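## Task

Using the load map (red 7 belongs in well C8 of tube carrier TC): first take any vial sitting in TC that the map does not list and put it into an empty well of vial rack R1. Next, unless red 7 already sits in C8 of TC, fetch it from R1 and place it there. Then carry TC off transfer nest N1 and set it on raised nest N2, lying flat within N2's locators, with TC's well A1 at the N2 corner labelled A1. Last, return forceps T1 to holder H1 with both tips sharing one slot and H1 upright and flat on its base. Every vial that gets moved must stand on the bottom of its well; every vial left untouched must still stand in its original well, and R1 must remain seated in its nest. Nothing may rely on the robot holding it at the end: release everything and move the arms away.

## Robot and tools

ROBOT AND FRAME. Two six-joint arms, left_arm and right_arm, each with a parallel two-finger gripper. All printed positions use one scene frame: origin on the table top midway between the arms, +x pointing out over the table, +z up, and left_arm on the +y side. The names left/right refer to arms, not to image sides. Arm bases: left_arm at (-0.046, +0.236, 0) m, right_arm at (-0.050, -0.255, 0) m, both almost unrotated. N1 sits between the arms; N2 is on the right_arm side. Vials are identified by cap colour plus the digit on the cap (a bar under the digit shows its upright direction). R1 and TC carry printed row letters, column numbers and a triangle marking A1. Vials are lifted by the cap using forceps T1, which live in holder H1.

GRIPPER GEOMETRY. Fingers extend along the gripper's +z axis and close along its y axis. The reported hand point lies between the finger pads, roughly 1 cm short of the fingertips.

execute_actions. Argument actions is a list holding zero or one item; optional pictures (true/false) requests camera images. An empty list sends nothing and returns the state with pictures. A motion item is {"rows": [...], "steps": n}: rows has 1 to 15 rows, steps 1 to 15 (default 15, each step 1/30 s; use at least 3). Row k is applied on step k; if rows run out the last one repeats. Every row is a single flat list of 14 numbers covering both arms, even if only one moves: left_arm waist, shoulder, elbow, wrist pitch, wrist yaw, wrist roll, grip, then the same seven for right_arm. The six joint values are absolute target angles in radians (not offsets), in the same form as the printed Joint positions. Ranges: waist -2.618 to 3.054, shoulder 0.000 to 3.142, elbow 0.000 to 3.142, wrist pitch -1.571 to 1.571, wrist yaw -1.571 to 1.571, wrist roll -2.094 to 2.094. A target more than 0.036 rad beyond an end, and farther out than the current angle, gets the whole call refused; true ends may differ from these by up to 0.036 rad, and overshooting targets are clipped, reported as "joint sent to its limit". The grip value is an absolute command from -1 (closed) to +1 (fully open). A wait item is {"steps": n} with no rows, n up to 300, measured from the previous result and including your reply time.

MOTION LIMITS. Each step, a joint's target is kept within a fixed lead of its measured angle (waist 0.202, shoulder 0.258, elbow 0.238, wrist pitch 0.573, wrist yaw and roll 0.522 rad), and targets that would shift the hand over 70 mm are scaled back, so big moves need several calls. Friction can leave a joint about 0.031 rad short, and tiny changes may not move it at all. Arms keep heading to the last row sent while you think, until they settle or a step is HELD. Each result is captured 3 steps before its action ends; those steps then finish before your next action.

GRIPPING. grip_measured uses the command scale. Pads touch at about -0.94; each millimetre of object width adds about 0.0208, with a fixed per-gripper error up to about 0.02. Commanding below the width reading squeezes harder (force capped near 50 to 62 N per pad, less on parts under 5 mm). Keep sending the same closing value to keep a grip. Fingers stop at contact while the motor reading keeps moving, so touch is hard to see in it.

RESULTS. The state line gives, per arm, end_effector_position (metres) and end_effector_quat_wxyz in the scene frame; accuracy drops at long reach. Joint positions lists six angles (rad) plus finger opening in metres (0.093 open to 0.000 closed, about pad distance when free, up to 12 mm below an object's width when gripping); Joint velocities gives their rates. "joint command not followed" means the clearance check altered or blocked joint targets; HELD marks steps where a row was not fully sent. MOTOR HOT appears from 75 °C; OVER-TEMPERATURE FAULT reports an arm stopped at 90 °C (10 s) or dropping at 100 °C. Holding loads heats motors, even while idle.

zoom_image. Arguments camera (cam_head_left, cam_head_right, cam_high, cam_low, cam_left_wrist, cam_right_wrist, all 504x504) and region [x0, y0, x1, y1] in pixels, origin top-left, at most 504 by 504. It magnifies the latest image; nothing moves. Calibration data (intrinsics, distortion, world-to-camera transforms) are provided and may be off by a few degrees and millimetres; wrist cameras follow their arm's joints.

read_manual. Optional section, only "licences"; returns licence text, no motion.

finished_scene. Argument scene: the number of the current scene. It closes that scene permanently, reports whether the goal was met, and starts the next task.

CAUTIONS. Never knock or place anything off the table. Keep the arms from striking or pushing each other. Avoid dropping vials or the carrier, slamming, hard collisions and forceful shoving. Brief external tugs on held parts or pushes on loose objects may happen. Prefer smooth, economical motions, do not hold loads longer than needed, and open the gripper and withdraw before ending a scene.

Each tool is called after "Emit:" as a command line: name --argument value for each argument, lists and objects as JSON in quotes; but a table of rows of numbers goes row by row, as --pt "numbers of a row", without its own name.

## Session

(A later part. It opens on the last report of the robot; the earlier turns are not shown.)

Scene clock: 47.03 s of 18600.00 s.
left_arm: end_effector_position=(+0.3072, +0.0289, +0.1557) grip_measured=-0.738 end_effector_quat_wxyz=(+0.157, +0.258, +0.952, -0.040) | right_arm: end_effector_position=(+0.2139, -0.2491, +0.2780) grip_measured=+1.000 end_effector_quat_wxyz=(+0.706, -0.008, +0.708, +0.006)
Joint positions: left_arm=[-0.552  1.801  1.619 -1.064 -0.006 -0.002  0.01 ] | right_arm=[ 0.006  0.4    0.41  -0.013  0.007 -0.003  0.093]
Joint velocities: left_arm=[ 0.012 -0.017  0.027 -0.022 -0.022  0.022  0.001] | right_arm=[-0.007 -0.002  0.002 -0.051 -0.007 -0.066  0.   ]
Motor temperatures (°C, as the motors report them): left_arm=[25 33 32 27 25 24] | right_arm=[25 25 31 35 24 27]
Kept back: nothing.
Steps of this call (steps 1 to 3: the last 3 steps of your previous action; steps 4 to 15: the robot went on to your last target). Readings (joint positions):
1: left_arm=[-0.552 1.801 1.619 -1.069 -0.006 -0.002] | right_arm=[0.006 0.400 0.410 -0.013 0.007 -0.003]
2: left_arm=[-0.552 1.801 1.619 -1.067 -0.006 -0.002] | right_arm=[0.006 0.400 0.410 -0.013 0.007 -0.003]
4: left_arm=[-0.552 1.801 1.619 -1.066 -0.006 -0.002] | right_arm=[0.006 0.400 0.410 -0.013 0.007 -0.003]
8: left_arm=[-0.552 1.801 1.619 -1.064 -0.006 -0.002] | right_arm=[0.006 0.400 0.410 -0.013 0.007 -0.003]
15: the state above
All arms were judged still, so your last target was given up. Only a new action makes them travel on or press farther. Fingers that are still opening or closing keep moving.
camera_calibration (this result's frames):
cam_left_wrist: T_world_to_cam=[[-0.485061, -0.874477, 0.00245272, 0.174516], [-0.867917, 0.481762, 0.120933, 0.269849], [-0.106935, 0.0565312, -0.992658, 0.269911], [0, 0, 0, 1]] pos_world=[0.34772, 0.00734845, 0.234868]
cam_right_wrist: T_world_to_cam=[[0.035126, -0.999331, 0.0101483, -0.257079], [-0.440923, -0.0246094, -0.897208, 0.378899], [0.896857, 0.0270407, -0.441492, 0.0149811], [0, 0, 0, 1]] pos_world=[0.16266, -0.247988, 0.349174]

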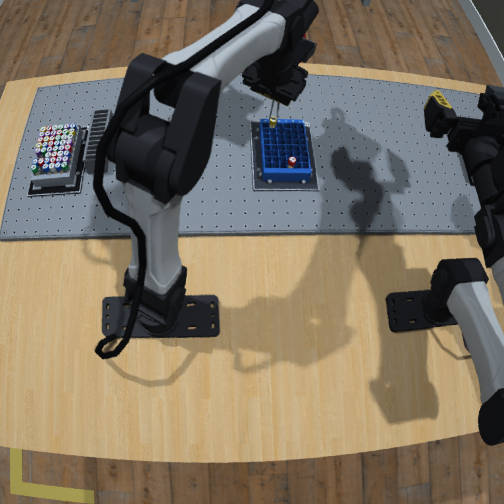

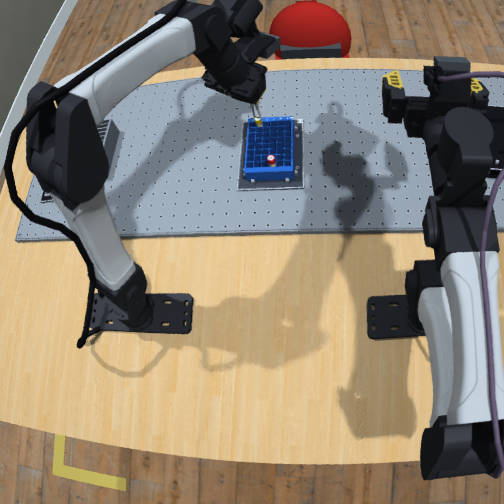

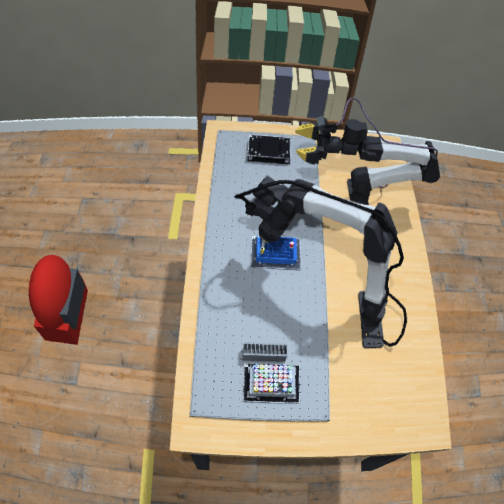

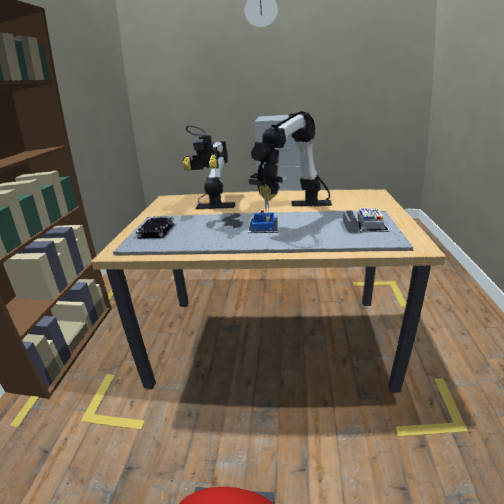

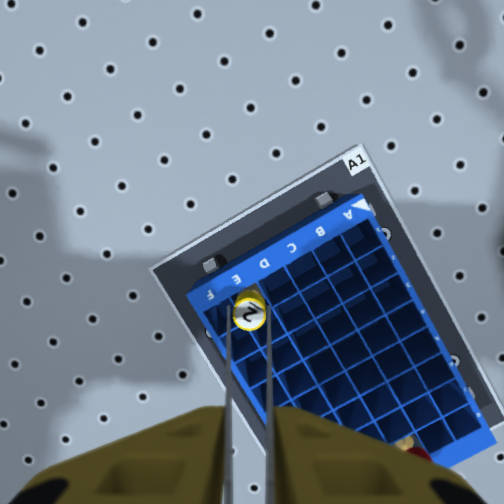

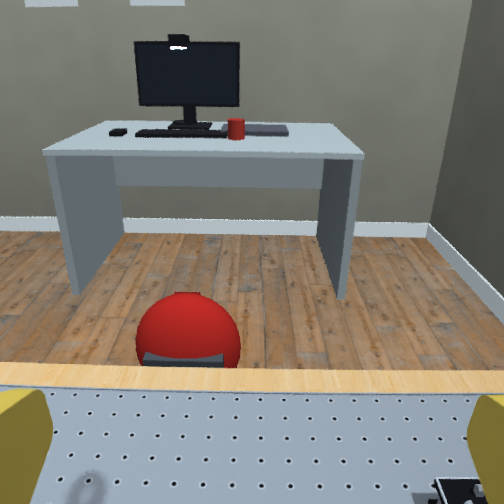

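Emit:
execute_actions --actions '[{"rows":[[-0.562,1.80,1.62,-1.06,-0.008,-0.006,-0.77, 0,0.4,0.4,0,0,0,1],[-0.562,1.80,1.62,-1.06,-0.008,-0.006,-0.80, 0,0.4,0.4,0,0,0,1],[-0.562,1.80,1.62,-1.06,-0.008,-0.006,-0.82, 0,0.4,0.4,0,0,0,1],[-0.562,1.80,1.62,-1.06,-0.008,-0.006,-0.84, 0,0.4,0.4,0,0,0,1]],"steps":12}]'

Emit:
execute_actions --actions '[{"rows":[[-0.562,1.80,1.637,-1.092,-0.008,-0.006,-0.84, 0,0.4,0.4,0,0,0,1],[-0.562,1.80,1.647,-1.106,-0.008,-0.006,-0.84, 0,0.4,0.4,0,0,0,1],[-0.562,1.80,1.657,-1.117,-0.008,-0.006,-0.84, 0,0.4,0.4,0,0,0,1],[-0.562,1.80,1.667,-1.127,-0.008,-0.006,-0.84, 0,0.4,0.4,0,0,0,1],[-0.562,1.80,1.677,-1.136,-0.008,-0.006,-0.84, 0,0.4,0.4,0,0,0,1],[-0.562,1.80,1.687,-1.145,-0.008,-0.006,-0.84, 0,0.4,0.4,0,0,0,1],[-0.562,1.80,1.697,-1.154,-0.008,-0.006,-0.84, 0,0.4,0.4,0,0,0,1],[-0.562,1.80,1.707,-1.163,-0.008,-0.006,-0.84, 0,0.4,0.4,0,0,0,1],[-0.562,1.80,1.717,-1.172,-0.008,-0.006,-0.84, 0,0.4,0.4,0,0,0,1],[-0.562,1.80,1.727,-1.181,-0.008,-0.006,-0.84, 0,0.4,0.4,0,0,0,1],[-0.562,1.80,1.737,-1.19,-0.008,-0.006,-0.84, 0,0.4,0.4,0,0,0,1],[-0.562,1.80,1.747,-1.199,-0.008,-0.006,-0.84, 0,0.4,0.4,0,0,0,1],[-0.562,1.80,1.757,-1.208,-0.008,-0.006,-0.84, 0,0.4,0.4,0,0,0,1],[-0.562,1.80,1.767,-1.217,-0.008,-0.006,-0.84, 0,0.4,0.4,0,0,0,1],[-0.562,1.80,1.777,-1.226,-0.008,-0.006,-0.84, 0,0.4,0.4,0,0,0,1]]}]'

Emit:
execute_actions --actions '[{"rows":[[-0.545,1.775,1.775,-1.235,-0.008,-0.006,-0.84, 0,0.4,0.4,0,0,0,1],[-0.535,1.762,1.765,-1.24,-0.008,-0.006,-0.84, 0,0.4,0.4,0,0,0,1],[-0.52,1.749,1.755,-1.245,-0.008,-0.006,-0.84, 0,0.4,0.4,0,0,0,1],[-0.50,1.736,1.745,-1.25,-0.008,-0.006,-0.84, 0,0.4,0.4,0,0,0,1],[-0.475,1.723,1.736,-1.255,-0.008,-0.006,-0.84, 0,0.4,0.4,0,0,0,1],[-0.445,1.71,1.727,-1.26,-0.008,-0.006,-0.84, 0,0.4,0.4,0,0,0,1],[-0.41,1.697,1.718,-1.265,-0.008,-0.006,-0.84, 0,0.4,0.4,0,0,0,1],[-0.37,1.684,1.709,-1.27,-0.008,-0.006,-0.84, 0,0.4,0.4,0,0,0,1],[-0.33,1.671,1.70,-1.275,-0.008,-0.006,-0.84, 0,0.4,0.4,0,0,0,1],[-0.29,1.658,1.691,-1.28,-0.008,-0.006,-0.84, 0,0.4,0.4,0,0,0,1],[-0.25,1.645,1.682,-1.285,-0.008,-0.006,-0.84, 0,0.4,0.4,0,0,0,1],[-0.21,1.632,1.673,-1.29,-0.008,-0.006,-0.84, 0,0.4,0.4,0,0,0,1],[-0.17,1.62,1.664,-1.293,-0.008,-0.006,-0.84, 0,0.4,0.4,0,0,0,1],[-0.13,1.61,1.655,-1.295,-0.008,-0.006,-0.84, 0,0.4,0.4,0,0,0,1],[-0.09,1.602,1.648,-1.297,-0.008,-0.006,-0.84, 0,0.4,0.4,0,0,0,1]]}]'

Emit:
execute_actions --actions '[{"rows":[[-0.05,1.602,1.648,-1.297,-0.008,-0.006,-0.84, 0,0.4,0.4,0,0,0,1],[-0.01,1.602,1.648,-1.297,-0.008,-0.006,-0.84, 0,0.4,0.4,0,0,0,1],[0.03,1.602,1.648,-1.297,-0.008,-0.006,-0.84, 0,0.4,0.4,0,0,0,1],[0.07,1.602,1.648,-1.297,-0.008,-0.006,-0.84, 0,0.4,0.4,0,0,0,1],[0.11,1.602,1.648,-1.297,-0.008,-0.006,-0.84, 0,0.4,0.4,0,0,0,1],[0.15,1.602,1.648,-1.297,-0.008,-0.006,-0.84, 0,0.4,0.4,0,0,0,1],[0.19,1.602,1.648,-1.297,-0.008,-0.006,-0.84, 0,0.4,0.4,0,0,0,1],[0.23,1.602,1.648,-1.297,-0.008,-0.006,-0.84, 0,0.4,0.4,0,0,0,1],[0.27,1.602,1.648,-1.297,-0.008,-0.006,-0.84, 0,0.4,0.4,0,0,0,1],[0.31,1.602,1.648,-1.297,-0.008,-0.006,-0.84, 0,0.4,0.4,0,0,0,1],[0.35,1.602,1.648,-1.297,-0.008,-0.006,-0.84, 0,0.4,0.4,0,0,0,1],[0.39,1.602,1.648,-1.297,-0.008,-0.006,-0.84, 0,0.4,0.4,0,0,0,1],[0.43,1.602,1.648,-1.297,-0.008,-0.006,-0.84, 0,0.4,0.4,0,0,0,1],[0.47,1.602,1.648,-1.297,-0.008,-0.006,-0.84, 0,0.4,0.4,0,0,0,1],[0.51,1.602,1.648,-1.297,-0.008,-0.006,-0.84, 0,0.4,0.4,0,0,0,1]]}]'

Emit:
execute_actions --actions '[{"rows":[[0.55,1.602,1.648,-1.297,-0.008,-0.006,-0.84, 0,0.4,0.4,0,0,0,1],[0.585,1.602,1.648,-1.297,-0.008,-0.006,-0.84, 0,0.4,0.4,0,0,0,1],[0.615,1.602,1.648,-1.297,-0.008,-0.006,-0.84, 0,0.4,0.4,0,0,0,1],[0.64,1.602,1.648,-1.297,-0.008,-0.006,-0.84, 0,0.4,0.4,0,0,0,1],[0.66,1.602,1.648,-1.297,-0.008,-0.006,-0.84, 0,0.4,0.4,0,0,0,1],[0.677,1.602,1.648,-1.297,-0.008,-0.006,-0.84, 0,0.4,0.4,0,0,0,1],[0.69,1.602,1.648,-1.297,-0.008,-0.006,-0.84, 0,0.4,0.4,0,0,0,1],[0.70,1.602,1.648,-1.297,-0.008,-0.006,-0.84, 0,0.4,0.4,0,0,0,1],[0.707,1.602,1.648,-1.297,-0.008,-0.006,-0.84, 0,0.4,0.4,0,0,0,1]]}]'

Emit:
execute_actions --actions '[{"steps":15}]' --pictures true

Emit:
zoom_image --camera "cam_left_wrist" --region '[150,180,350,380]'

Scene clock: 48.23 s of 18600.00 s.
left_arm: end_effector_position=(+0.3073, +0.0288, +0.1558) grip_measured=-0.831 end_effector_quat_wxyz=(+0.157, +0.258, +0.952, -0.040) | right_arm: end_effector_position=(+0.2139, -0.2491, +0.2780) grip_measured=+1.000 end_effector_quat_wxyz=(+0.706, -0.008, +0.708, +0.006)
Joint positions: left_arm=[-0.552  1.801  1.619 -1.064 -0.006 -0.002  0.005] | right_arm=[ 0.006  0.4    0.41  -0.013  0.007 -0.003  0.093]
Joint velocities: left_arm=[-0.007 -0.002 -0.012  0.022 -0.022 -0.022  0.   ] | right_arm=[-0.017 -0.007 -0.002 -0.051 -0.022  0.022  0.   ]
Motor temperatures (°C, as the motors report them): left_arm=[25 33 32 27 25 24] | right_arm=[25 25 31 35 24 27]
Steps of this call (steps 1 to 27: nothing new was sent; steps 28 to 36: the first 9 steps of this action). Readings (joint positions):
28: left_arm=[-0.552 1.801 1.619 -1.064 -0.006 -0.002] | right_arm=[0.006 0.400 0.410 -0.013 0.007 -0.003]
29: left_arm=[-0.552 1.801 1.619 -1.064 -0.006 -0.002] | right_arm=[0.006 0.400 0.410 -0.013 0.007 -0.003]
31: left_arm=[-0.552 1.801 1.619 -1.064 -0.006 -0.002] | right_arm=[0.006 0.400 0.410 -0.013 0.007 -0.003]
35: left_arm=[-0.552 1.801 1.619 -1.064 -0.006 -0.002] | right_arm=[0.006 0.400 0.410 -0.013 0.007 -0.003]
36: the state above

Scene clock: 48.73 s of 18600.00 s.
left_arm: end_effector_position=(+0.3060, +0.0295, +0.1783) grip_measured=-0.831 end_effector_quat_wxyz=(+0.159, +0.258, +0.952, -0.040) | right_arm: end_effector_position=(+0.2139, -0.2491, +0.2780) grip_measured=+1.000 end_effector_quat_wxyz=(+0.706, -0.008, +0.708, +0.006)
Joint positions: left_arm=[-0.552  1.801  1.708 -1.148 -0.006 -0.002  0.005] | right_arm=[ 0.006  0.4    0.41  -0.013  0.007 -0.003  0.093]
Joint velocities: left_arm=[-0.017 -0.022  0.305 -0.242 -0.081  0.007 -0.001] | right_arm=[ 0.002 -0.007  0.002 -0.022 -0.007 -0.007  0.   ]
Motor temperatures (°C, as the motors report them): left_arm=[25 33 32 27 25 24] | right_arm=[25 25 31 35 24 27]
Steps of this call (steps 1 to 3: the last 3 steps of your previous action; steps 4 to 15: the first 12 steps of this action). Readings (joint positions):
4: left_arm=[-0.552 1.801 1.619 -1.065 -0.006 -0.002] | right_arm=[0.006 0.400 0.410 -0.013 0.007 -0.003]
5: left_arm=[-0.552 1.801 1.619 -1.068 -0.006 -0.002] | right_arm=[0.006 0.400 0.410 -0.013 0.007 -0.003]
7: left_arm=[-0.552 1.801 1.628 -1.082 -0.006 -0.002] | right_arm=[0.006 0.400 0.410 -0.013 0.007 -0.003]
11: left_arm=[-0.552 1.801 1.665 -1.114 -0.006 -0.002] | right_arm=[0.006 0.400 0.410 -0.013 0.007 -0.003]
15: the state above

Scene clock: 49.23 s of 18600.00 s.
left_arm: end_effector_position=(+0.3159, +0.1355, +0.2140) grip_measured=-0.831 end_effector_quat_wxyz=(+0.172, +0.132, +0.976, -0.022) | right_arm: end_effector_position=(+0.2139, -0.2491, +0.2780) grip_measured=+1.000 end_effector_quat_wxyz=(+0.706, -0.008, +0.708, +0.006)
Joint positions: left_arm=[-0.291  1.682  1.705 -1.245 -0.003 -0.002  0.005] | right_arm=[ 0.006  0.4    0.41  -0.013  0.007 -0.003  0.093]
Joint velocities: left_arm=[ 1.263 -0.388 -0.261 -0.139 -0.051 -0.037  0.   ] | right_arm=[ 0.007 -0.007 -0.002  0.022  0.022  0.037  0.   ]
Motor temperatures (°C, as the motors report them): left_arm=[25 33 32 27 25 24] | right_arm=[25 25 31 35 24 27]
Steps of this call (steps 1 to 3: the last 3 steps of your previous action; steps 4 to 15: the first 12 steps of this action). Readings (joint positions):
4: left_arm=[-0.552 1.801 1.745 -1.183 -0.006 -0.002] | right_arm=[0.006 0.400 0.410 -0.013 0.007 -0.003]
5: left_arm=[-0.552 1.798 1.749 -1.188 -0.006 -0.002] | right_arm=[0.006 0.400 0.410 -0.013 0.007 -0.003]
7: left_arm=[-0.545 1.788 1.749 -1.203 -0.005 -0.002] | right_arm=[0.006 0.400 0.410 -0.013 0.007 -0.003]
11: left_arm=[-0.460 1.741 1.736 -1.226 -0.002 -0.002] | right_arm=[0.006 0.400 0.410 -0.013 0.007 -0.003]
15: the state above

Scene clock: 49.73 s of 18600.00 s.
left_arm: end_effector_position=(+0.2897, +0.3524, +0.2168) grip_measured=-0.831 end_effector_quat_wxyz=(+0.161, -0.164, +0.973, +0.030) | right_arm: end_effector_position=(+0.2139, -0.2491, +0.2780) grip_measured=+1.000 end_effector_quat_wxyz=(+0.706, -0.008, +0.708, +0.006)
Joint positions: left_arm=[ 0.311  1.626  1.663 -1.278 -0.007 -0.002  0.005] | right_arm=[ 0.006  0.4    0.41  -0.013  0.007 -0.003  0.093]
Joint velocities: left_arm=[ 1.131  0.007 -0.012  0.007 -0.022  0.007 -0.   ] | right_arm=[ 0.007  0.007  0.002 -0.037 -0.022 -0.007  0.   ]
Motor temperatures (°C, as the motors report them): left_arm=[25 33 32 27 25 24] | right_arm=[25 25 31 35 24 27]
Steps of this call (steps 1 to 3: the last 3 steps of your previous action; steps 4 to 15: the first 12 steps of this action). Readings (joint positions):
4: left_arm=[-0.124 1.636 1.672 -1.265 -0.006 -0.002] | right_arm=[0.006 0.400 0.410 -0.013 0.007 -0.003]
5: left_arm=[-0.084 1.630 1.668 -1.270 -0.006 -0.002] | right_arm=[0.006 0.400 0.410 -0.013 0.007 -0.003]
7: left_arm=[-0.007 1.626 1.666 -1.276 -0.006 -0.002] | right_arm=[0.006 0.400 0.410 -0.013 0.007 -0.003]
11: left_arm=[0.150 1.626 1.663 -1.277 -0.007 -0.002] | right_arm=[0.006 0.400 0.410 -0.013 0.007 -0.003]
15: the state above

Scene clock: 50.23 s of 18600.00 s.
left_arm: end_effector_position=(+0.2189, +0.4708, +0.2164) grip_measured=-0.831 end_effector_quat_wxyz=(+0.150, -0.350, +0.923, +0.061) | right_arm: end_effector_position=(+0.2139, -0.2491, +0.2780) grip_measured=+1.000 end_effector_quat_wxyz=(+0.706, -0.008, +0.708, +0.006)
Joint positions: left_arm=[ 0.701  1.626  1.663 -1.283 -0.01  -0.002  0.005] | right_arm=[ 0.006  0.4    0.41  -0.013  0.007 -0.003  0.093]
Joint velocities: left_arm=[-0.022 -0.007 -0.012 -0.022 -0.081  0.037  0.   ] | right_arm=[ 0.007 -0.007  0.002 -0.022 -0.007 -0.037  0.   ]
Motor temperatures (°C, as the motors report them): left_arm=[25 33 32 27 25 24] | right_arm=[25 25 31 35 24 27]
Steps of this call (steps 1 to 3: the last 3 steps of your previous action; steps 4 to 15: the first 12 steps of this action). Readings (joint positions):
4: left_arm=[0.471 1.626 1.663 -1.278 -0.007 -0.002] | right_arm=[0.006 0.400 0.410 -0.013 0.007 -0.003]
5: left_arm=[0.511 1.626 1.663 -1.278 -0.008 -0.002] | right_arm=[0.006 0.400 0.410 -0.013 0.007 -0.003]
7: left_arm=[0.584 1.626 1.663 -1.278 -0.008 -0.002] | right_arm=[0.006 0.400 0.410 -0.013 0.007 -0.003]
11: left_arm=[0.677 1.626 1.663 -1.280 -0.010 -0.002] | right_arm=[0.006 0.400 0.410 -0.013 0.007 -0.003]
15: the state above

Scene clock: 50.73 s of 18600.00 s.
left_arm: end_effector_position=(+0.2186, +0.4705, +0.2162) grip_measured=-0.831 end_effector_quat_wxyz=(+0.149, -0.350, +0.923, +0.061) | right_arm: end_effector_position=(+0.2139, -0.2491, +0.2780) grip_measured=+1.000 end_effector_quat_wxyz=(+0.706, -0.008, +0.708, +0.006)
Joint positions: left_arm=[ 0.701  1.626  1.663 -1.285 -0.01  -0.002  0.005] | right_arm=[ 0.006  0.4    0.41  -0.013  0.007 -0.003  0.093]
Joint velocities: left_arm=[-0.027 -0.012 -0.007 -0.007 -0.081 -0.022  0.   ] | right_arm=[-0.002 -0.002  0.012 -0.022 -0.037  0.022  0.   ]
Motor temperatures (°C, as the motors report them): left_arm=[25 34 32 27 25 24] | right_arm=[25 25 31 35 24 27]
Kept back: nothing.
Steps of this call (steps 1 to 3: the last 3 steps of your previous action; steps 4 to 15: the robot went on to your last target). Readings (joint positions):
1: left_arm=[0.701 1.626 1.663 -1.283 -0.010 -0.002] | right_arm=[0.006 0.400 0.410 -0.013 0.007 -0.003]
2: left_arm=[0.701 1.626 1.663 -1.284 -0.010 -0.002] | right_arm=[0.006 0.400 0.410 -0.013 0.007 -0.003]
4: left_arm=[0.701 1.626 1.663 -1.284 -0.010 -0.002] | right_arm=[0.006 0.400 0.410 -0.013 0.007 -0.003]
8: left_arm=[0.701 1.626 1.663 -1.284 -0.010 -0.002] | right_arm=[0.006 0.400 0.410 -0.013 0.007 -0.003]
15: the state above
All arms were judged still, so your last target was given up. Only a new action makes them travel on or press farther. Fingers that are still opening or closing keep moving.
camera_calibration (this result's frames):
cam_left_wrist: T_world_to_cam=[[0.679842, -0.733358, -0.00123114, 0.197401], [-0.727642, -0.67475, 0.12349, 0.485812], [-0.0913932, -0.083058, -0.992345, 0.357733], [0, 0, 0, 1]] pos_world=[0.251989, 0.50228, 0.295244]
cam_right_wrist: T_world_to_cam=[[0.035126, -0.999331, 0.0101483, -0.257079], [-0.440923, -0.0246094, -0.897208, 0.378899], [0.896857, 0.0270407, -0.441492, 0.0149811], [0, 0, 0, 1]] pos_world=[0.16266, -0.247988, 0.349174]

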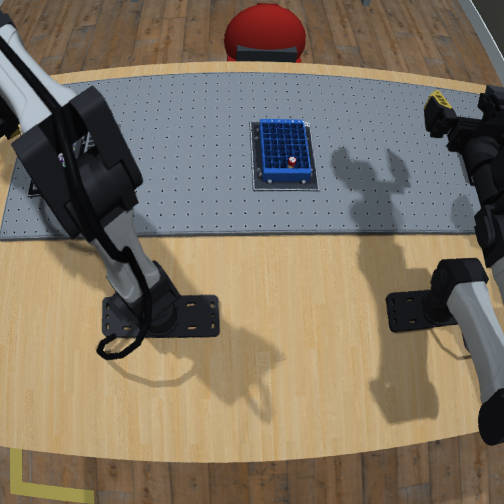

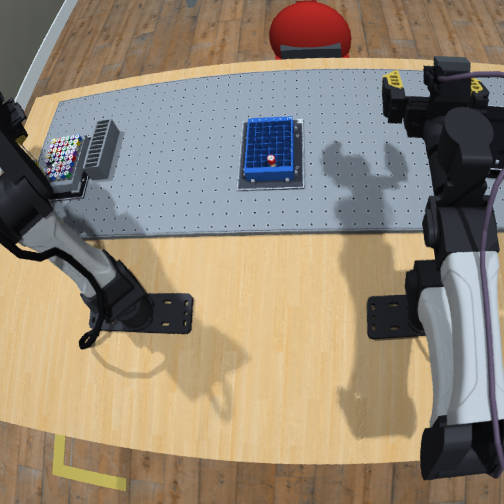

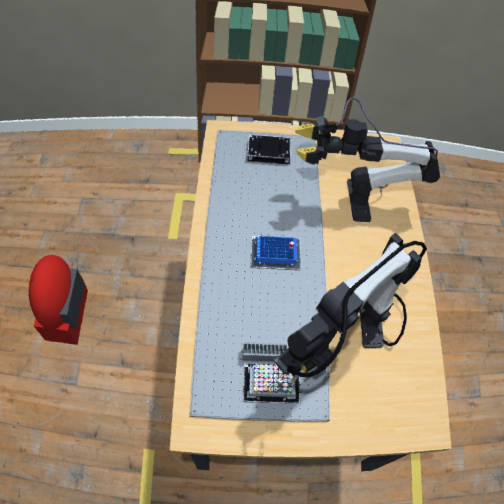

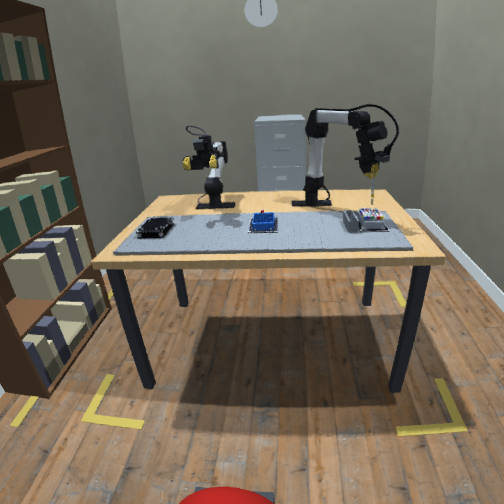

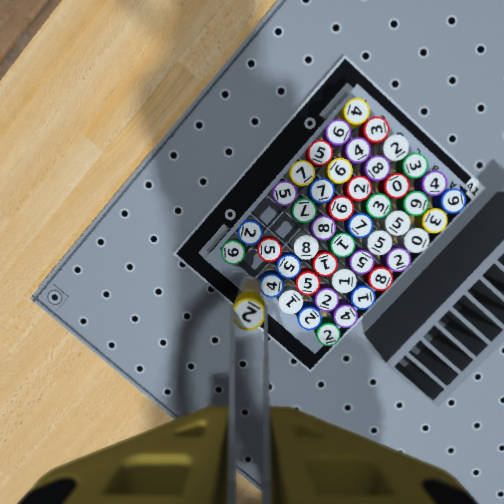

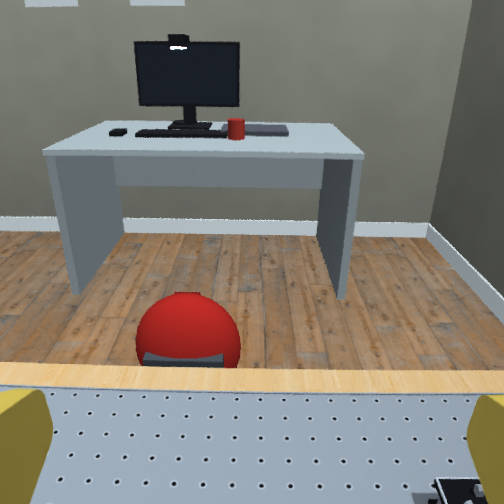

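Region (150, 180, 350, 380) of cam_left_wrist's 504x504 image, scaled by 2.520, with more detail than that image has.

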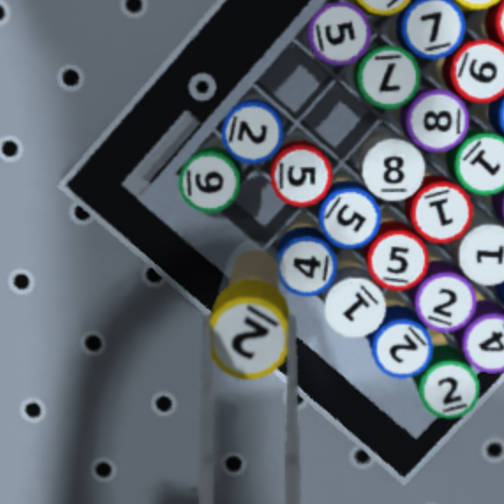

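Emit:
execute_actions --actions '[{"rows":[[0.705,1.64,1.648,-1.26,0.004,-0.006,-0.84, 0,0.4,0.4,0,0,0,1],[0.705,1.645,1.643,-1.25,0.004,-0.006,-0.84, 0,0.4,0.4,0,0,0,1],[0.705,1.65,1.638,-1.24,0.004,-0.006,-0.84, 0,0.4,0.4,0,0,0,1],[0.705,1.65,1.633,-1.23,0.004,-0.006,-0.84, 0,0.4,0.4,0,0,0,1],[0.705,1.65,1.628,-1.22,0.004,-0.006,-0.84, 0,0.4,0.4,0,0,0,1],[0.705,1.65,1.623,-1.21,0.004,-0.006,-0.84, 0,0.4,0.4,0,0,0,1],[0.705,1.65,1.618,-1.203,0.004,-0.006,-0.84, 0,0.4,0.4,0,0,0,1],[0.705,1.65,1.613,-1.198,0.004,-0.006,-0.84, 0,0.4,0.4,0,0,0,1],[0.705,1.65,1.608,-1.198,0.004,-0.006,-0.84, 0,0.4,0.4,0,0,0,1],[0.705,1.65,1.603,-1.198,0.004,-0.006,-0.84, 0,0.4,0.4,0,0,0,1]]}]'

Emit:
execute_actions --actions '[{"steps":18}]' --pictures true

Emit:
zoom_image --camera "cam_left_wrist" --region '[170,220,330,380]'

Emit:
zoom_image --camera "cam_low" --region '[340,175,405,240]'

Scene clock: 51.40 s of 18600.00 s.
left_arm: end_effector_position=(+0.2230, +0.4735, +0.2065) grip_measured=-0.831 end_effector_quat_wxyz=(+0.155, -0.349, +0.922, +0.061) | right_arm: end_effector_position=(+0.2139, -0.2491, +0.2780) grip_measured=+1.000 end_effector_quat_wxyz=(+0.706, -0.008, +0.708, +0.006)
Joint positions: left_arm=[ 0.701  1.626  1.619 -1.23  -0.006 -0.002  0.005] | right_arm=[ 0.006  0.4    0.41  -0.013  0.007 -0.003  0.093]
Joint velocities: left_arm=[-0.017 -0.012 -0.066  0.022  0.051  0.066 -0.   ] | right_arm=[-0.002  0.007 -0.002  0.007 -0.037 -0.037  0.   ]
Motor temperatures (°C, as the motors report them): left_arm=[25 34 32 27 25 24] | right_arm=[25 25 31 36 24 27]
Steps of this call (steps 1 to 8: nothing new was sent; steps 9 to 20: the first 12 steps of this action). Readings (joint positions):
9: left_arm=[0.701 1.626 1.663 -1.284 -0.009 -0.002] | right_arm=[0.006 0.400 0.410 -0.013 0.007 -0.003]
10: left_arm=[0.701 1.626 1.663 -1.283 -0.009 -0.002] | right_arm=[0.006 0.400 0.410 -0.013 0.007 -0.003]
12: left_arm=[0.701 1.626 1.659 -1.274 -0.008 -0.002] | right_arm=[0.006 0.400 0.410 -0.013 0.007 -0.003]
16: left_arm=[0.701 1.626 1.637 -1.247 -0.006 -0.002] | right_arm=[0.006 0.400 0.410 -0.013 0.007 -0.003]
20: the state above

Scene clock: 52.00 s of 18600.00 s.
left_arm: end_effector_position=(+0.2247, +0.4749, +0.2066) grip_measured=-0.831 end_effector_quat_wxyz=(+0.159, -0.349, +0.922, +0.062) | right_arm: end_effector_position=(+0.2139, -0.2491, +0.2780) grip_measured=+1.000 end_effector_quat_wxyz=(+0.706, -0.008, +0.708, +0.006)
Joint positions: left_arm=[ 0.701  1.626  1.617 -1.219 -0.005 -0.002  0.005] | right_arm=[ 0.006  0.4    0.41  -0.013  0.007 -0.003  0.093]
Joint velocities: left_arm=[ 0.002  0.007  0.007 -0.007 -0.007 -0.066 -0.001] | right_arm=[-0.027  0.002 -0.012 -0.037 -0.007 -0.066  0.   ]
Motor temperatures (°C, as the motors report them): left_arm=[25 33 32 27 25 24] | right_arm=[25 25 31 36 24 27]
Kept back: nothing.
Steps of this call (steps 1 to 3: the last 3 steps of your previous action; steps 4 to 18: the robot went on to your last target). Readings (joint positions):
1: left_arm=[0.701 1.626 1.617 -1.229 -0.006 -0.002] | right_arm=[0.006 0.400 0.410 -0.013 0.007 -0.003]
2: left_arm=[0.701 1.626 1.617 -1.228 -0.006 -0.002] | right_arm=[0.006 0.400 0.410 -0.013 0.007 -0.003]
4: left_arm=[0.701 1.626 1.617 -1.225 -0.005 -0.002] | right_arm=[0.006 0.400 0.410 -0.013 0.007 -0.003]
8: left_arm=[0.701 1.626 1.617 -1.221 -0.005 -0.002] | right_arm=[0.006 0.400 0.410 -0.013 0.007 -0.003]
18: the state above
camera_calibration (this result's frames):
cam_left_wrist: T_world_to_cam=[[0.678723, -0.734385, 0.00360378, 0.196162], [-0.730669, -0.674779, 0.103899, 0.49911], [-0.0738699, -0.0731517, -0.994581, 0.340936], [0, 0, 0, 1]] pos_world=[0.256729, 0.505788, 0.286524]
cam_right_wrist: T_world_to_cam=[[0.035126, -0.999331, 0.0101483, -0.257079], [-0.440923, -0.0246094, -0.897208, 0.378899], [0.896857, 0.0270407, -0.441492, 0.0149811], [0, 0, 0, 1]] pos_world=[0.16266, -0.247988, 0.349174]

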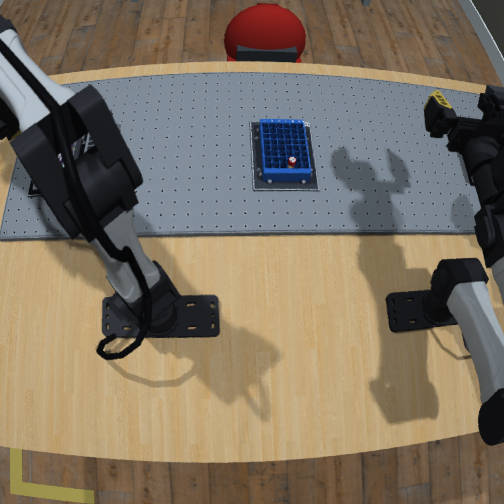

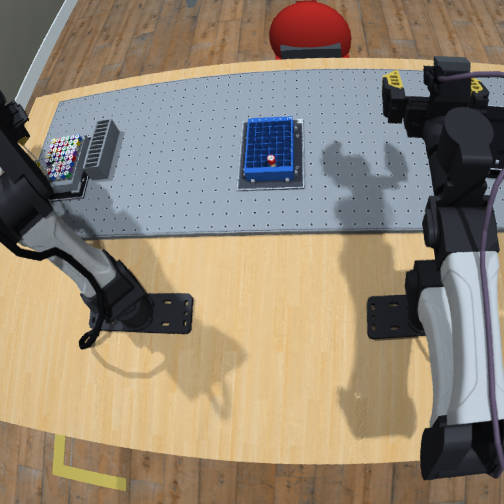

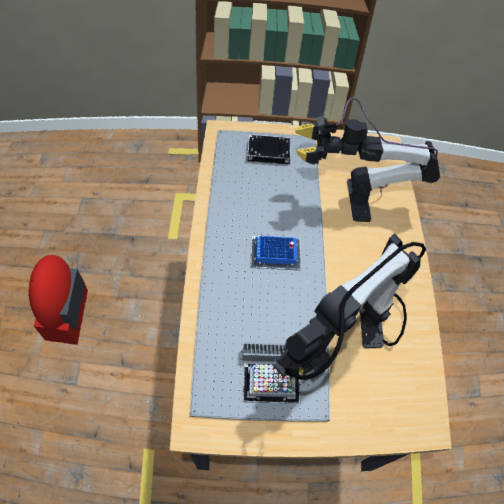

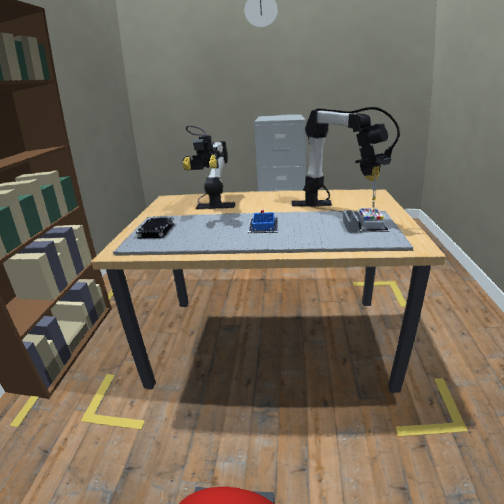

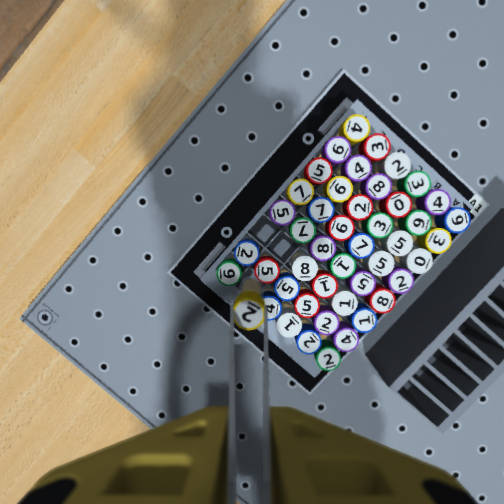

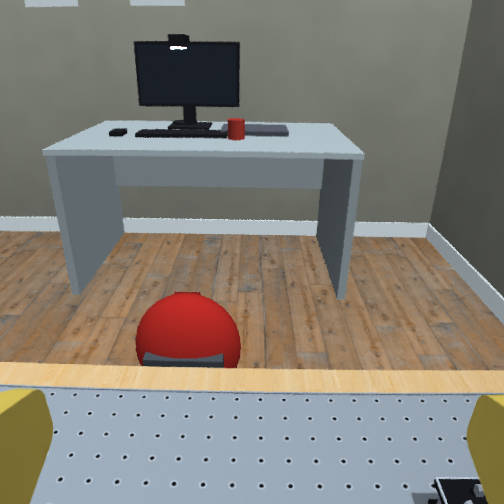

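Region (170, 220, 330, 380) of cam_left_wrist's 504x504 image, scaled by 3.150, with more detail than that image has.

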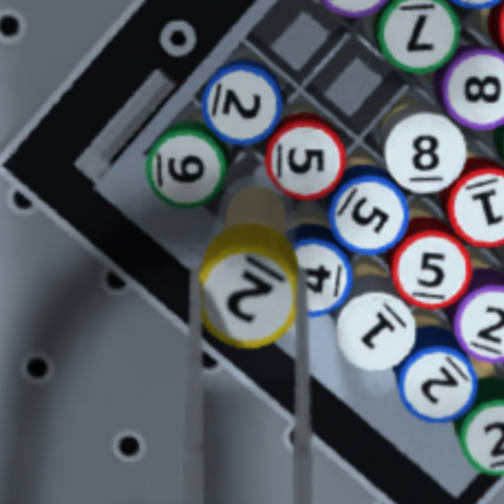

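Region (340, 175, 405, 240) of cam_low's 504x504 image, scaled by 7.754, with more detail than that image has.

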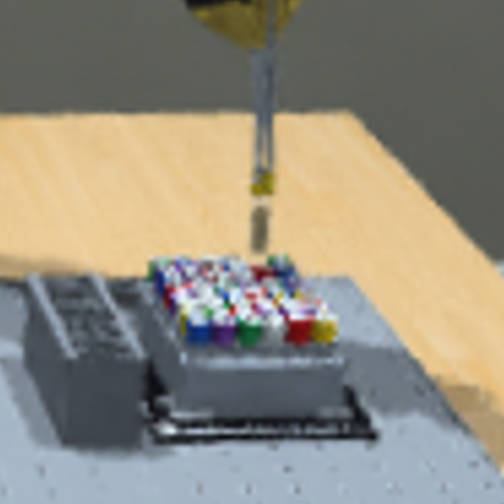

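Emit:
execute_actions --actions '[{"rows":[[0.705,1.63,1.59,-1.19,0.004,-0.006,-0.84,0,0.4,0.4,0,0,0,1],[0.705,1.63,1.58,-1.18,0.004,-0.006,-0.84,0,0.4,0.4,0,0,0,1],[0.705,1.63,1.57,-1.17,0.004,-0.006,-0.84,0,0.4,0.4,0,0,0,1],[0.705,1.63,1.56,-1.16,0.004,-0.006,-0.84,0,0.4,0.4,0,0,0,1],[0.705,1.63,1.55,-1.15,0.004,-0.006,-0.84,0,0.4,0.4,0,0,0,1],[0.705,1.63,1.54,-1.14,0.004,-0.006,-0.84,0,0.4,0.4,0,0,0,1],[0.705,1.63,1.53,-1.135,0.004,-0.006,-0.84,0,0.4,0.4,0,0,0,1]],"steps":15}]' --pictures true

Scene clock: 53.00 s of 18600.00 s.
left_arm: end_effector_position=(+0.2234, +0.4736, +0.1858) grip_measured=-0.837 end_effector_quat_wxyz=(+0.148, -0.349, +0.923, +0.058) | right_arm: end_effector_position=(+0.2139, -0.2491, +0.2780) grip_measured=+1.000 end_effector_quat_wxyz=(+0.706, -0.008, +0.708, +0.006)
Joint positions: left_arm=[ 0.701  1.626  1.541 -1.167 -0.005 -0.002  0.005] | right_arm=[ 0.006  0.4    0.41  -0.013  0.007 -0.003  0.093]
Joint velocities: left_arm=[ 0.017  0.002 -0.002  0.037  0.022 -0.022  0.   ] | right_arm=[ 0.002 -0.017  0.002 -0.037 -0.037  0.022  0.   ]
Motor temperatures (°C, as the motors report them): left_arm=[25 33 32 27 25 24] | right_arm=[25 25 31 36 24 27]
Steps of this call (steps 1 to 15: the robot went on to your last target; steps 16 to 18: nothing new was sent; steps 19 to 30: the first 12 steps of this action). Readings (joint positions):
19: left_arm=[0.701 1.626 1.615 -1.217 -0.005 -0.002] | right_arm=[0.006 0.400 0.410 -0.013 0.007 -0.003]
20: left_arm=[0.701 1.626 1.611 -1.214 -0.005 -0.002] | right_arm=[0.006 0.400 0.410 -0.013 0.007 -0.003]
22: left_arm=[0.701 1.626 1.596 -1.201 -0.005 -0.002] | right_arm=[0.006 0.400 0.410 -0.013 0.007 -0.003]
26: left_arm=[0.701 1.626 1.559 -1.169 -0.005 -0.002] | right_arm=[0.006 0.400 0.410 -0.013 0.007 -0.003]
30: the state above
camera_calibration (this result's frames):
cam_left_wrist: T_world_to_cam=[[0.678695, -0.734413, 0.00336592, 0.196282], [-0.728689, -0.67282, 0.127771, 0.493653], [-0.091572, -0.0891702, -0.991798, 0.331109], [0, 0, 0, 1]] pos_world=[0.256825, 0.505817, 0.264658]
cam_right_wrist: T_world_to_cam=[[0.035126, -0.999331, 0.0101483, -0.257079], [-0.440923, -0.0246094, -0.897208, 0.378899], [0.896857, 0.0270407, -0.441492, 0.0149811], [0, 0, 0, 1]] pos_world=[0.16266, -0.247988, 0.349174]

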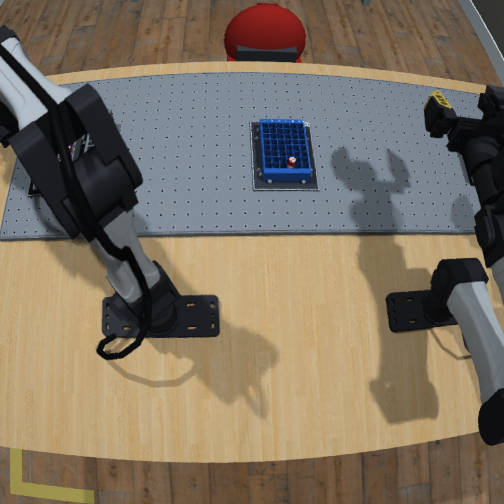

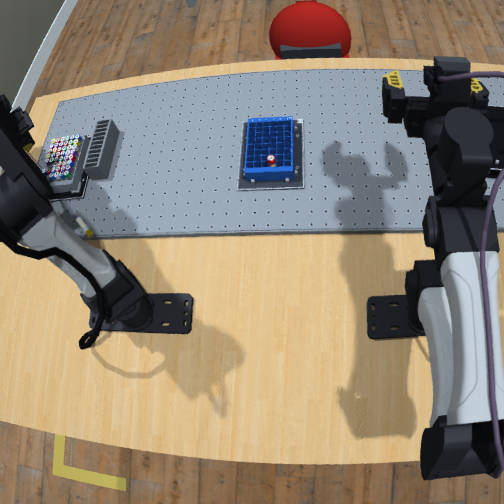

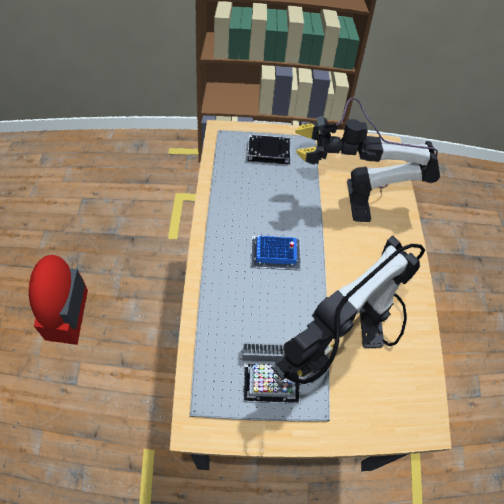

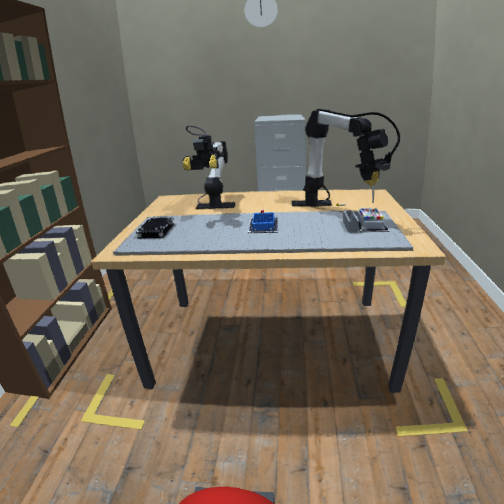

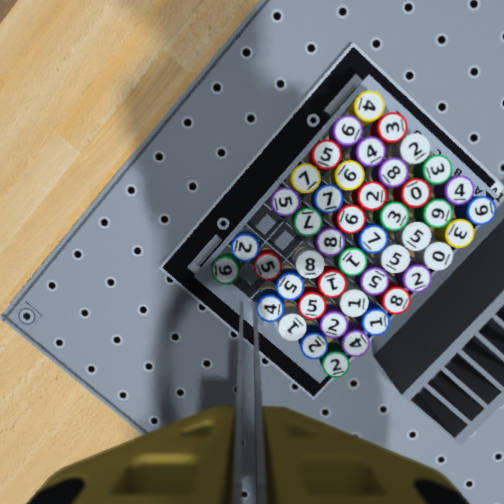

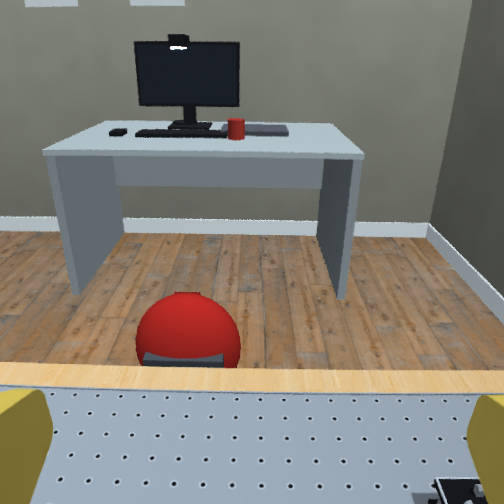

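Emit:
zoom_image --camera "cam_head_right" --region '[30, 170, 150, 270]'

Emit:
zoom_image --camera "cam_low" --region '[300, 140, 420, 240]'

Region (30, 170, 150, 270) of cam_head_right's 504x504 image, scaled by 4.200, with more detail than that image has.

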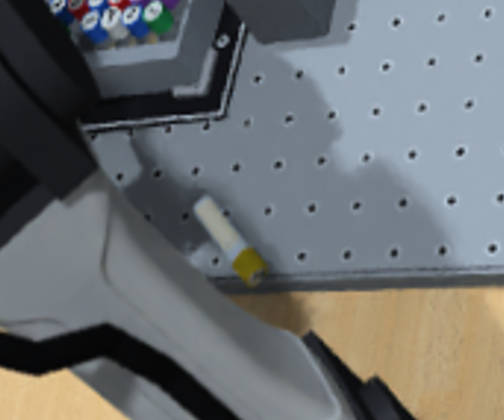

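Region (300, 140, 420, 240) of cam_low's 504x504 image, scaled by 4.200, with more detail than that image has.

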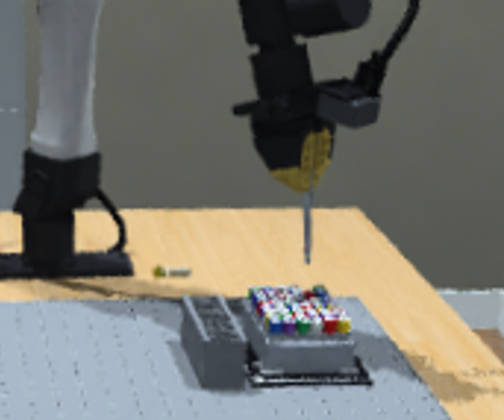

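Emit:
execute_actions --actions '[{"rows":[[0.72,1.58,1.52,-1.16,0,0,-0.8,0,0.4,0.4,0,0,0,1],[0.73,1.52,1.46,-1.16,0,0,-0.78,0,0.4,0.4,0,0,0,1],[0.74,1.46,1.4,-1.15,0,0,-0.76,0,0.4,0.4,0,0,0,1],[0.75,1.4,1.33,-1.14,0,0,-0.74,0,0.4,0.4,0,0,0,1],[0.76,1.34,1.26,-1.13,0,0,-0.74,0,0.4,0.4,0,0,0,1],[0.77,1.28,1.19,-1.12,0,0,-0.74,0,0.4,0.4,0,0,0,1],[0.78,1.22,1.12,-1.11,0,0,-0.74,0,0.4,0.4,0,0,0,1],[0.78,1.16,1.05,-1.1,0,0,-0.74,0,0.4,0.4,0,0,0,1],[0.78,1.1,0.98,-1.09,0,0,-0.74,0,0.4,0.4,0,0,0,1],[0.78,1.08,0.95,-1.08,0,0,-0.74,0,0.4,0.4,0,0,0,1]],"steps":15}]'

Emit:
execute_actions --actions '[{"steps":10}]' --pictures true

Scene clock: 54.23 s of 18600.00 s.
left_arm: end_effector_position=(+0.1139, +0.3982, +0.1516) grip_measured=-0.743 end_effector_quat_wxyz=(+0.153, -0.381, +0.910, +0.066) | right_arm: end_effector_position=(+0.2139, -0.2491, +0.2780) grip_measured=+1.000 end_effector_quat_wxyz=(+0.706, -0.008, +0.708, +0.006)
Joint positions: left_arm=[ 0.77   1.093  0.983 -1.126 -0.004 -0.002  0.01 ] | right_arm=[ 0.006  0.4    0.41  -0.013  0.007 -0.003  0.093]
Joint velocities: left_arm=[ 0.002 -0.393 -0.603 -0.168  0.022 -0.007  0.001] | right_arm=[0.007 0.002 0.012 0.022 0.051 0.007 0.   ]
Motor temperatures (°C, as the motors report them): left_arm=[25 33 32 27 25 24] | right_arm=[25 25 31 36 24 27]
Steps of this call (steps 1 to 3: the last 3 steps of your previous action; steps 4 to 25: the robot went on to your last target; steps 26 to 37: the first 12 steps of this action). Readings (joint positions):
26: left_arm=[0.701 1.625 1.540 -1.156 -0.005 -0.002] | right_arm=[0.006 0.400 0.410 -0.013 0.007 -0.003]
27: left_arm=[0.703 1.613 1.527 -1.149 -0.005 -0.002] | right_arm=[0.006 0.400 0.410 -0.013 0.007 -0.003]
29: left_arm=[0.716 1.542 1.443 -1.130 -0.004 -0.002] | right_arm=[0.006 0.400 0.410 -0.013 0.007 -0.003]
33: left_arm=[0.761 1.286 1.184 -1.119 -0.004 -0.002] | right_arm=[0.006 0.400 0.410 -0.013 0.007 -0.003]
37: the state above

Scene clock: 54.57 s of 18600.00 s.
left_arm: end_effector_position=(+0.1138, +0.3982, +0.1468) grip_measured=-0.743 end_effector_quat_wxyz=(+0.154, -0.381, +0.909, +0.066) | right_arm: end_effector_position=(+0.2139, -0.2491, +0.2780) grip_measured=+1.000 end_effector_quat_wxyz=(+0.706, -0.008, +0.708, +0.006)
Joint positions: left_arm=[ 0.77   1.087  0.959 -1.105 -0.004 -0.002  0.01 ] | right_arm=[ 0.006  0.4    0.41  -0.013  0.007 -0.003  0.093]
Joint velocities: left_arm=[-0.007 -0.007 -0.012  0.037  0.051  0.022 -0.   ] | right_arm=[-0.007  0.002  0.002  0.007  0.007 -0.081  0.   ]
Motor temperatures (°C, as the motors report them): left_arm=[25 33 32 27 25 24] | right_arm=[25 25 31 36 24 27]
Kept back: nothing.
Steps of this call (steps 1 to 3: the last 3 steps of your previous action; steps 4 to 10: the robot went on to your last target). Readings (joint positions):
1: left_arm=[0.770 1.087 0.968 -1.127 -0.004 -0.002] | right_arm=[0.006 0.400 0.410 -0.013 0.007 -0.003]
2: left_arm=[0.770 1.087 0.962 -1.126 -0.004 -0.002] | right_arm=[0.006 0.400 0.410 -0.013 0.007 -0.003]
4: left_arm=[0.770 1.087 0.959 -1.120 -0.004 -0.002] | right_arm=[0.006 0.400 0.410 -0.013 0.007 -0.003]
8: left_arm=[0.770 1.087 0.959 -1.108 -0.004 -0.002] | right_arm=[0.006 0.400 0.410 -0.013 0.007 -0.003]
10: the state above
camera_calibration (this result's frames):
cam_left_wrist: T_world_to_cam=[[0.727696, -0.685882, 0.00491939, 0.190201], [-0.682204, -0.723012, 0.108863, 0.38556], [-0.0711104, -0.0825752, -0.994045, 0.27098], [0, 0, 0, 1]] pos_world=[0.143891, 0.431596, 0.226457]
cam_right_wrist: T_world_to_cam=[[0.035126, -0.999331, 0.0101483, -0.257079], [-0.440923, -0.0246094, -0.897208, 0.378899], [0.896857, 0.0270407, -0.441492, 0.0149811], [0, 0, 0, 1]] pos_world=[0.16266, -0.247988, 0.349174]

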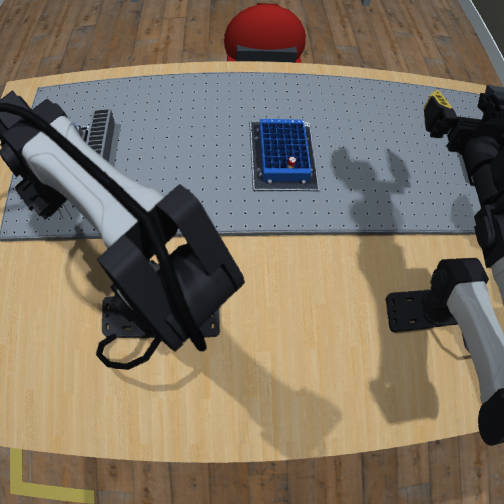

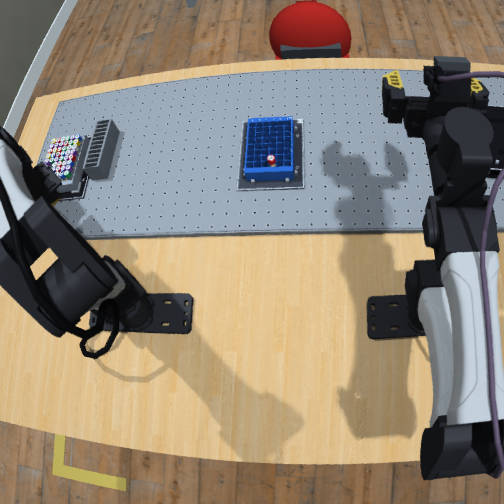

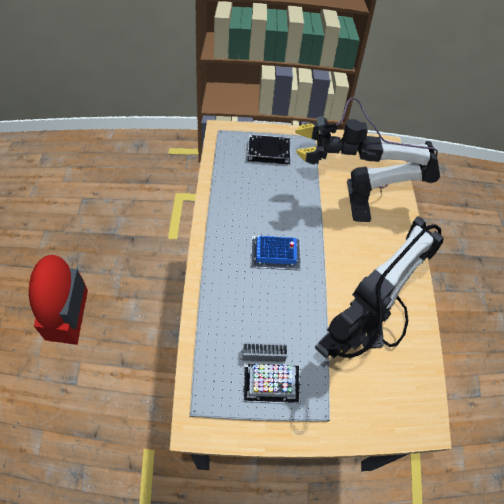

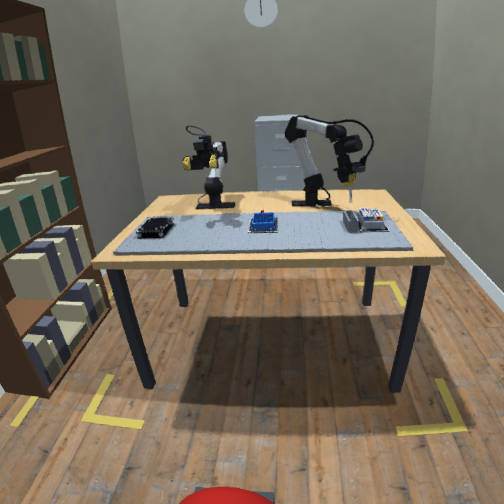

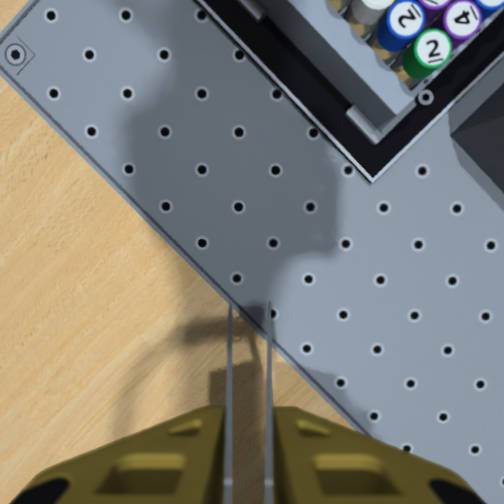

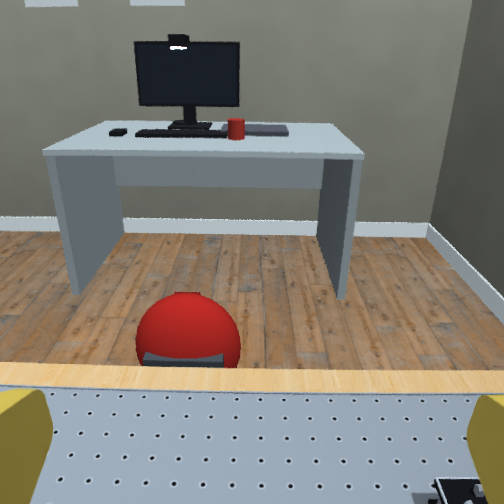

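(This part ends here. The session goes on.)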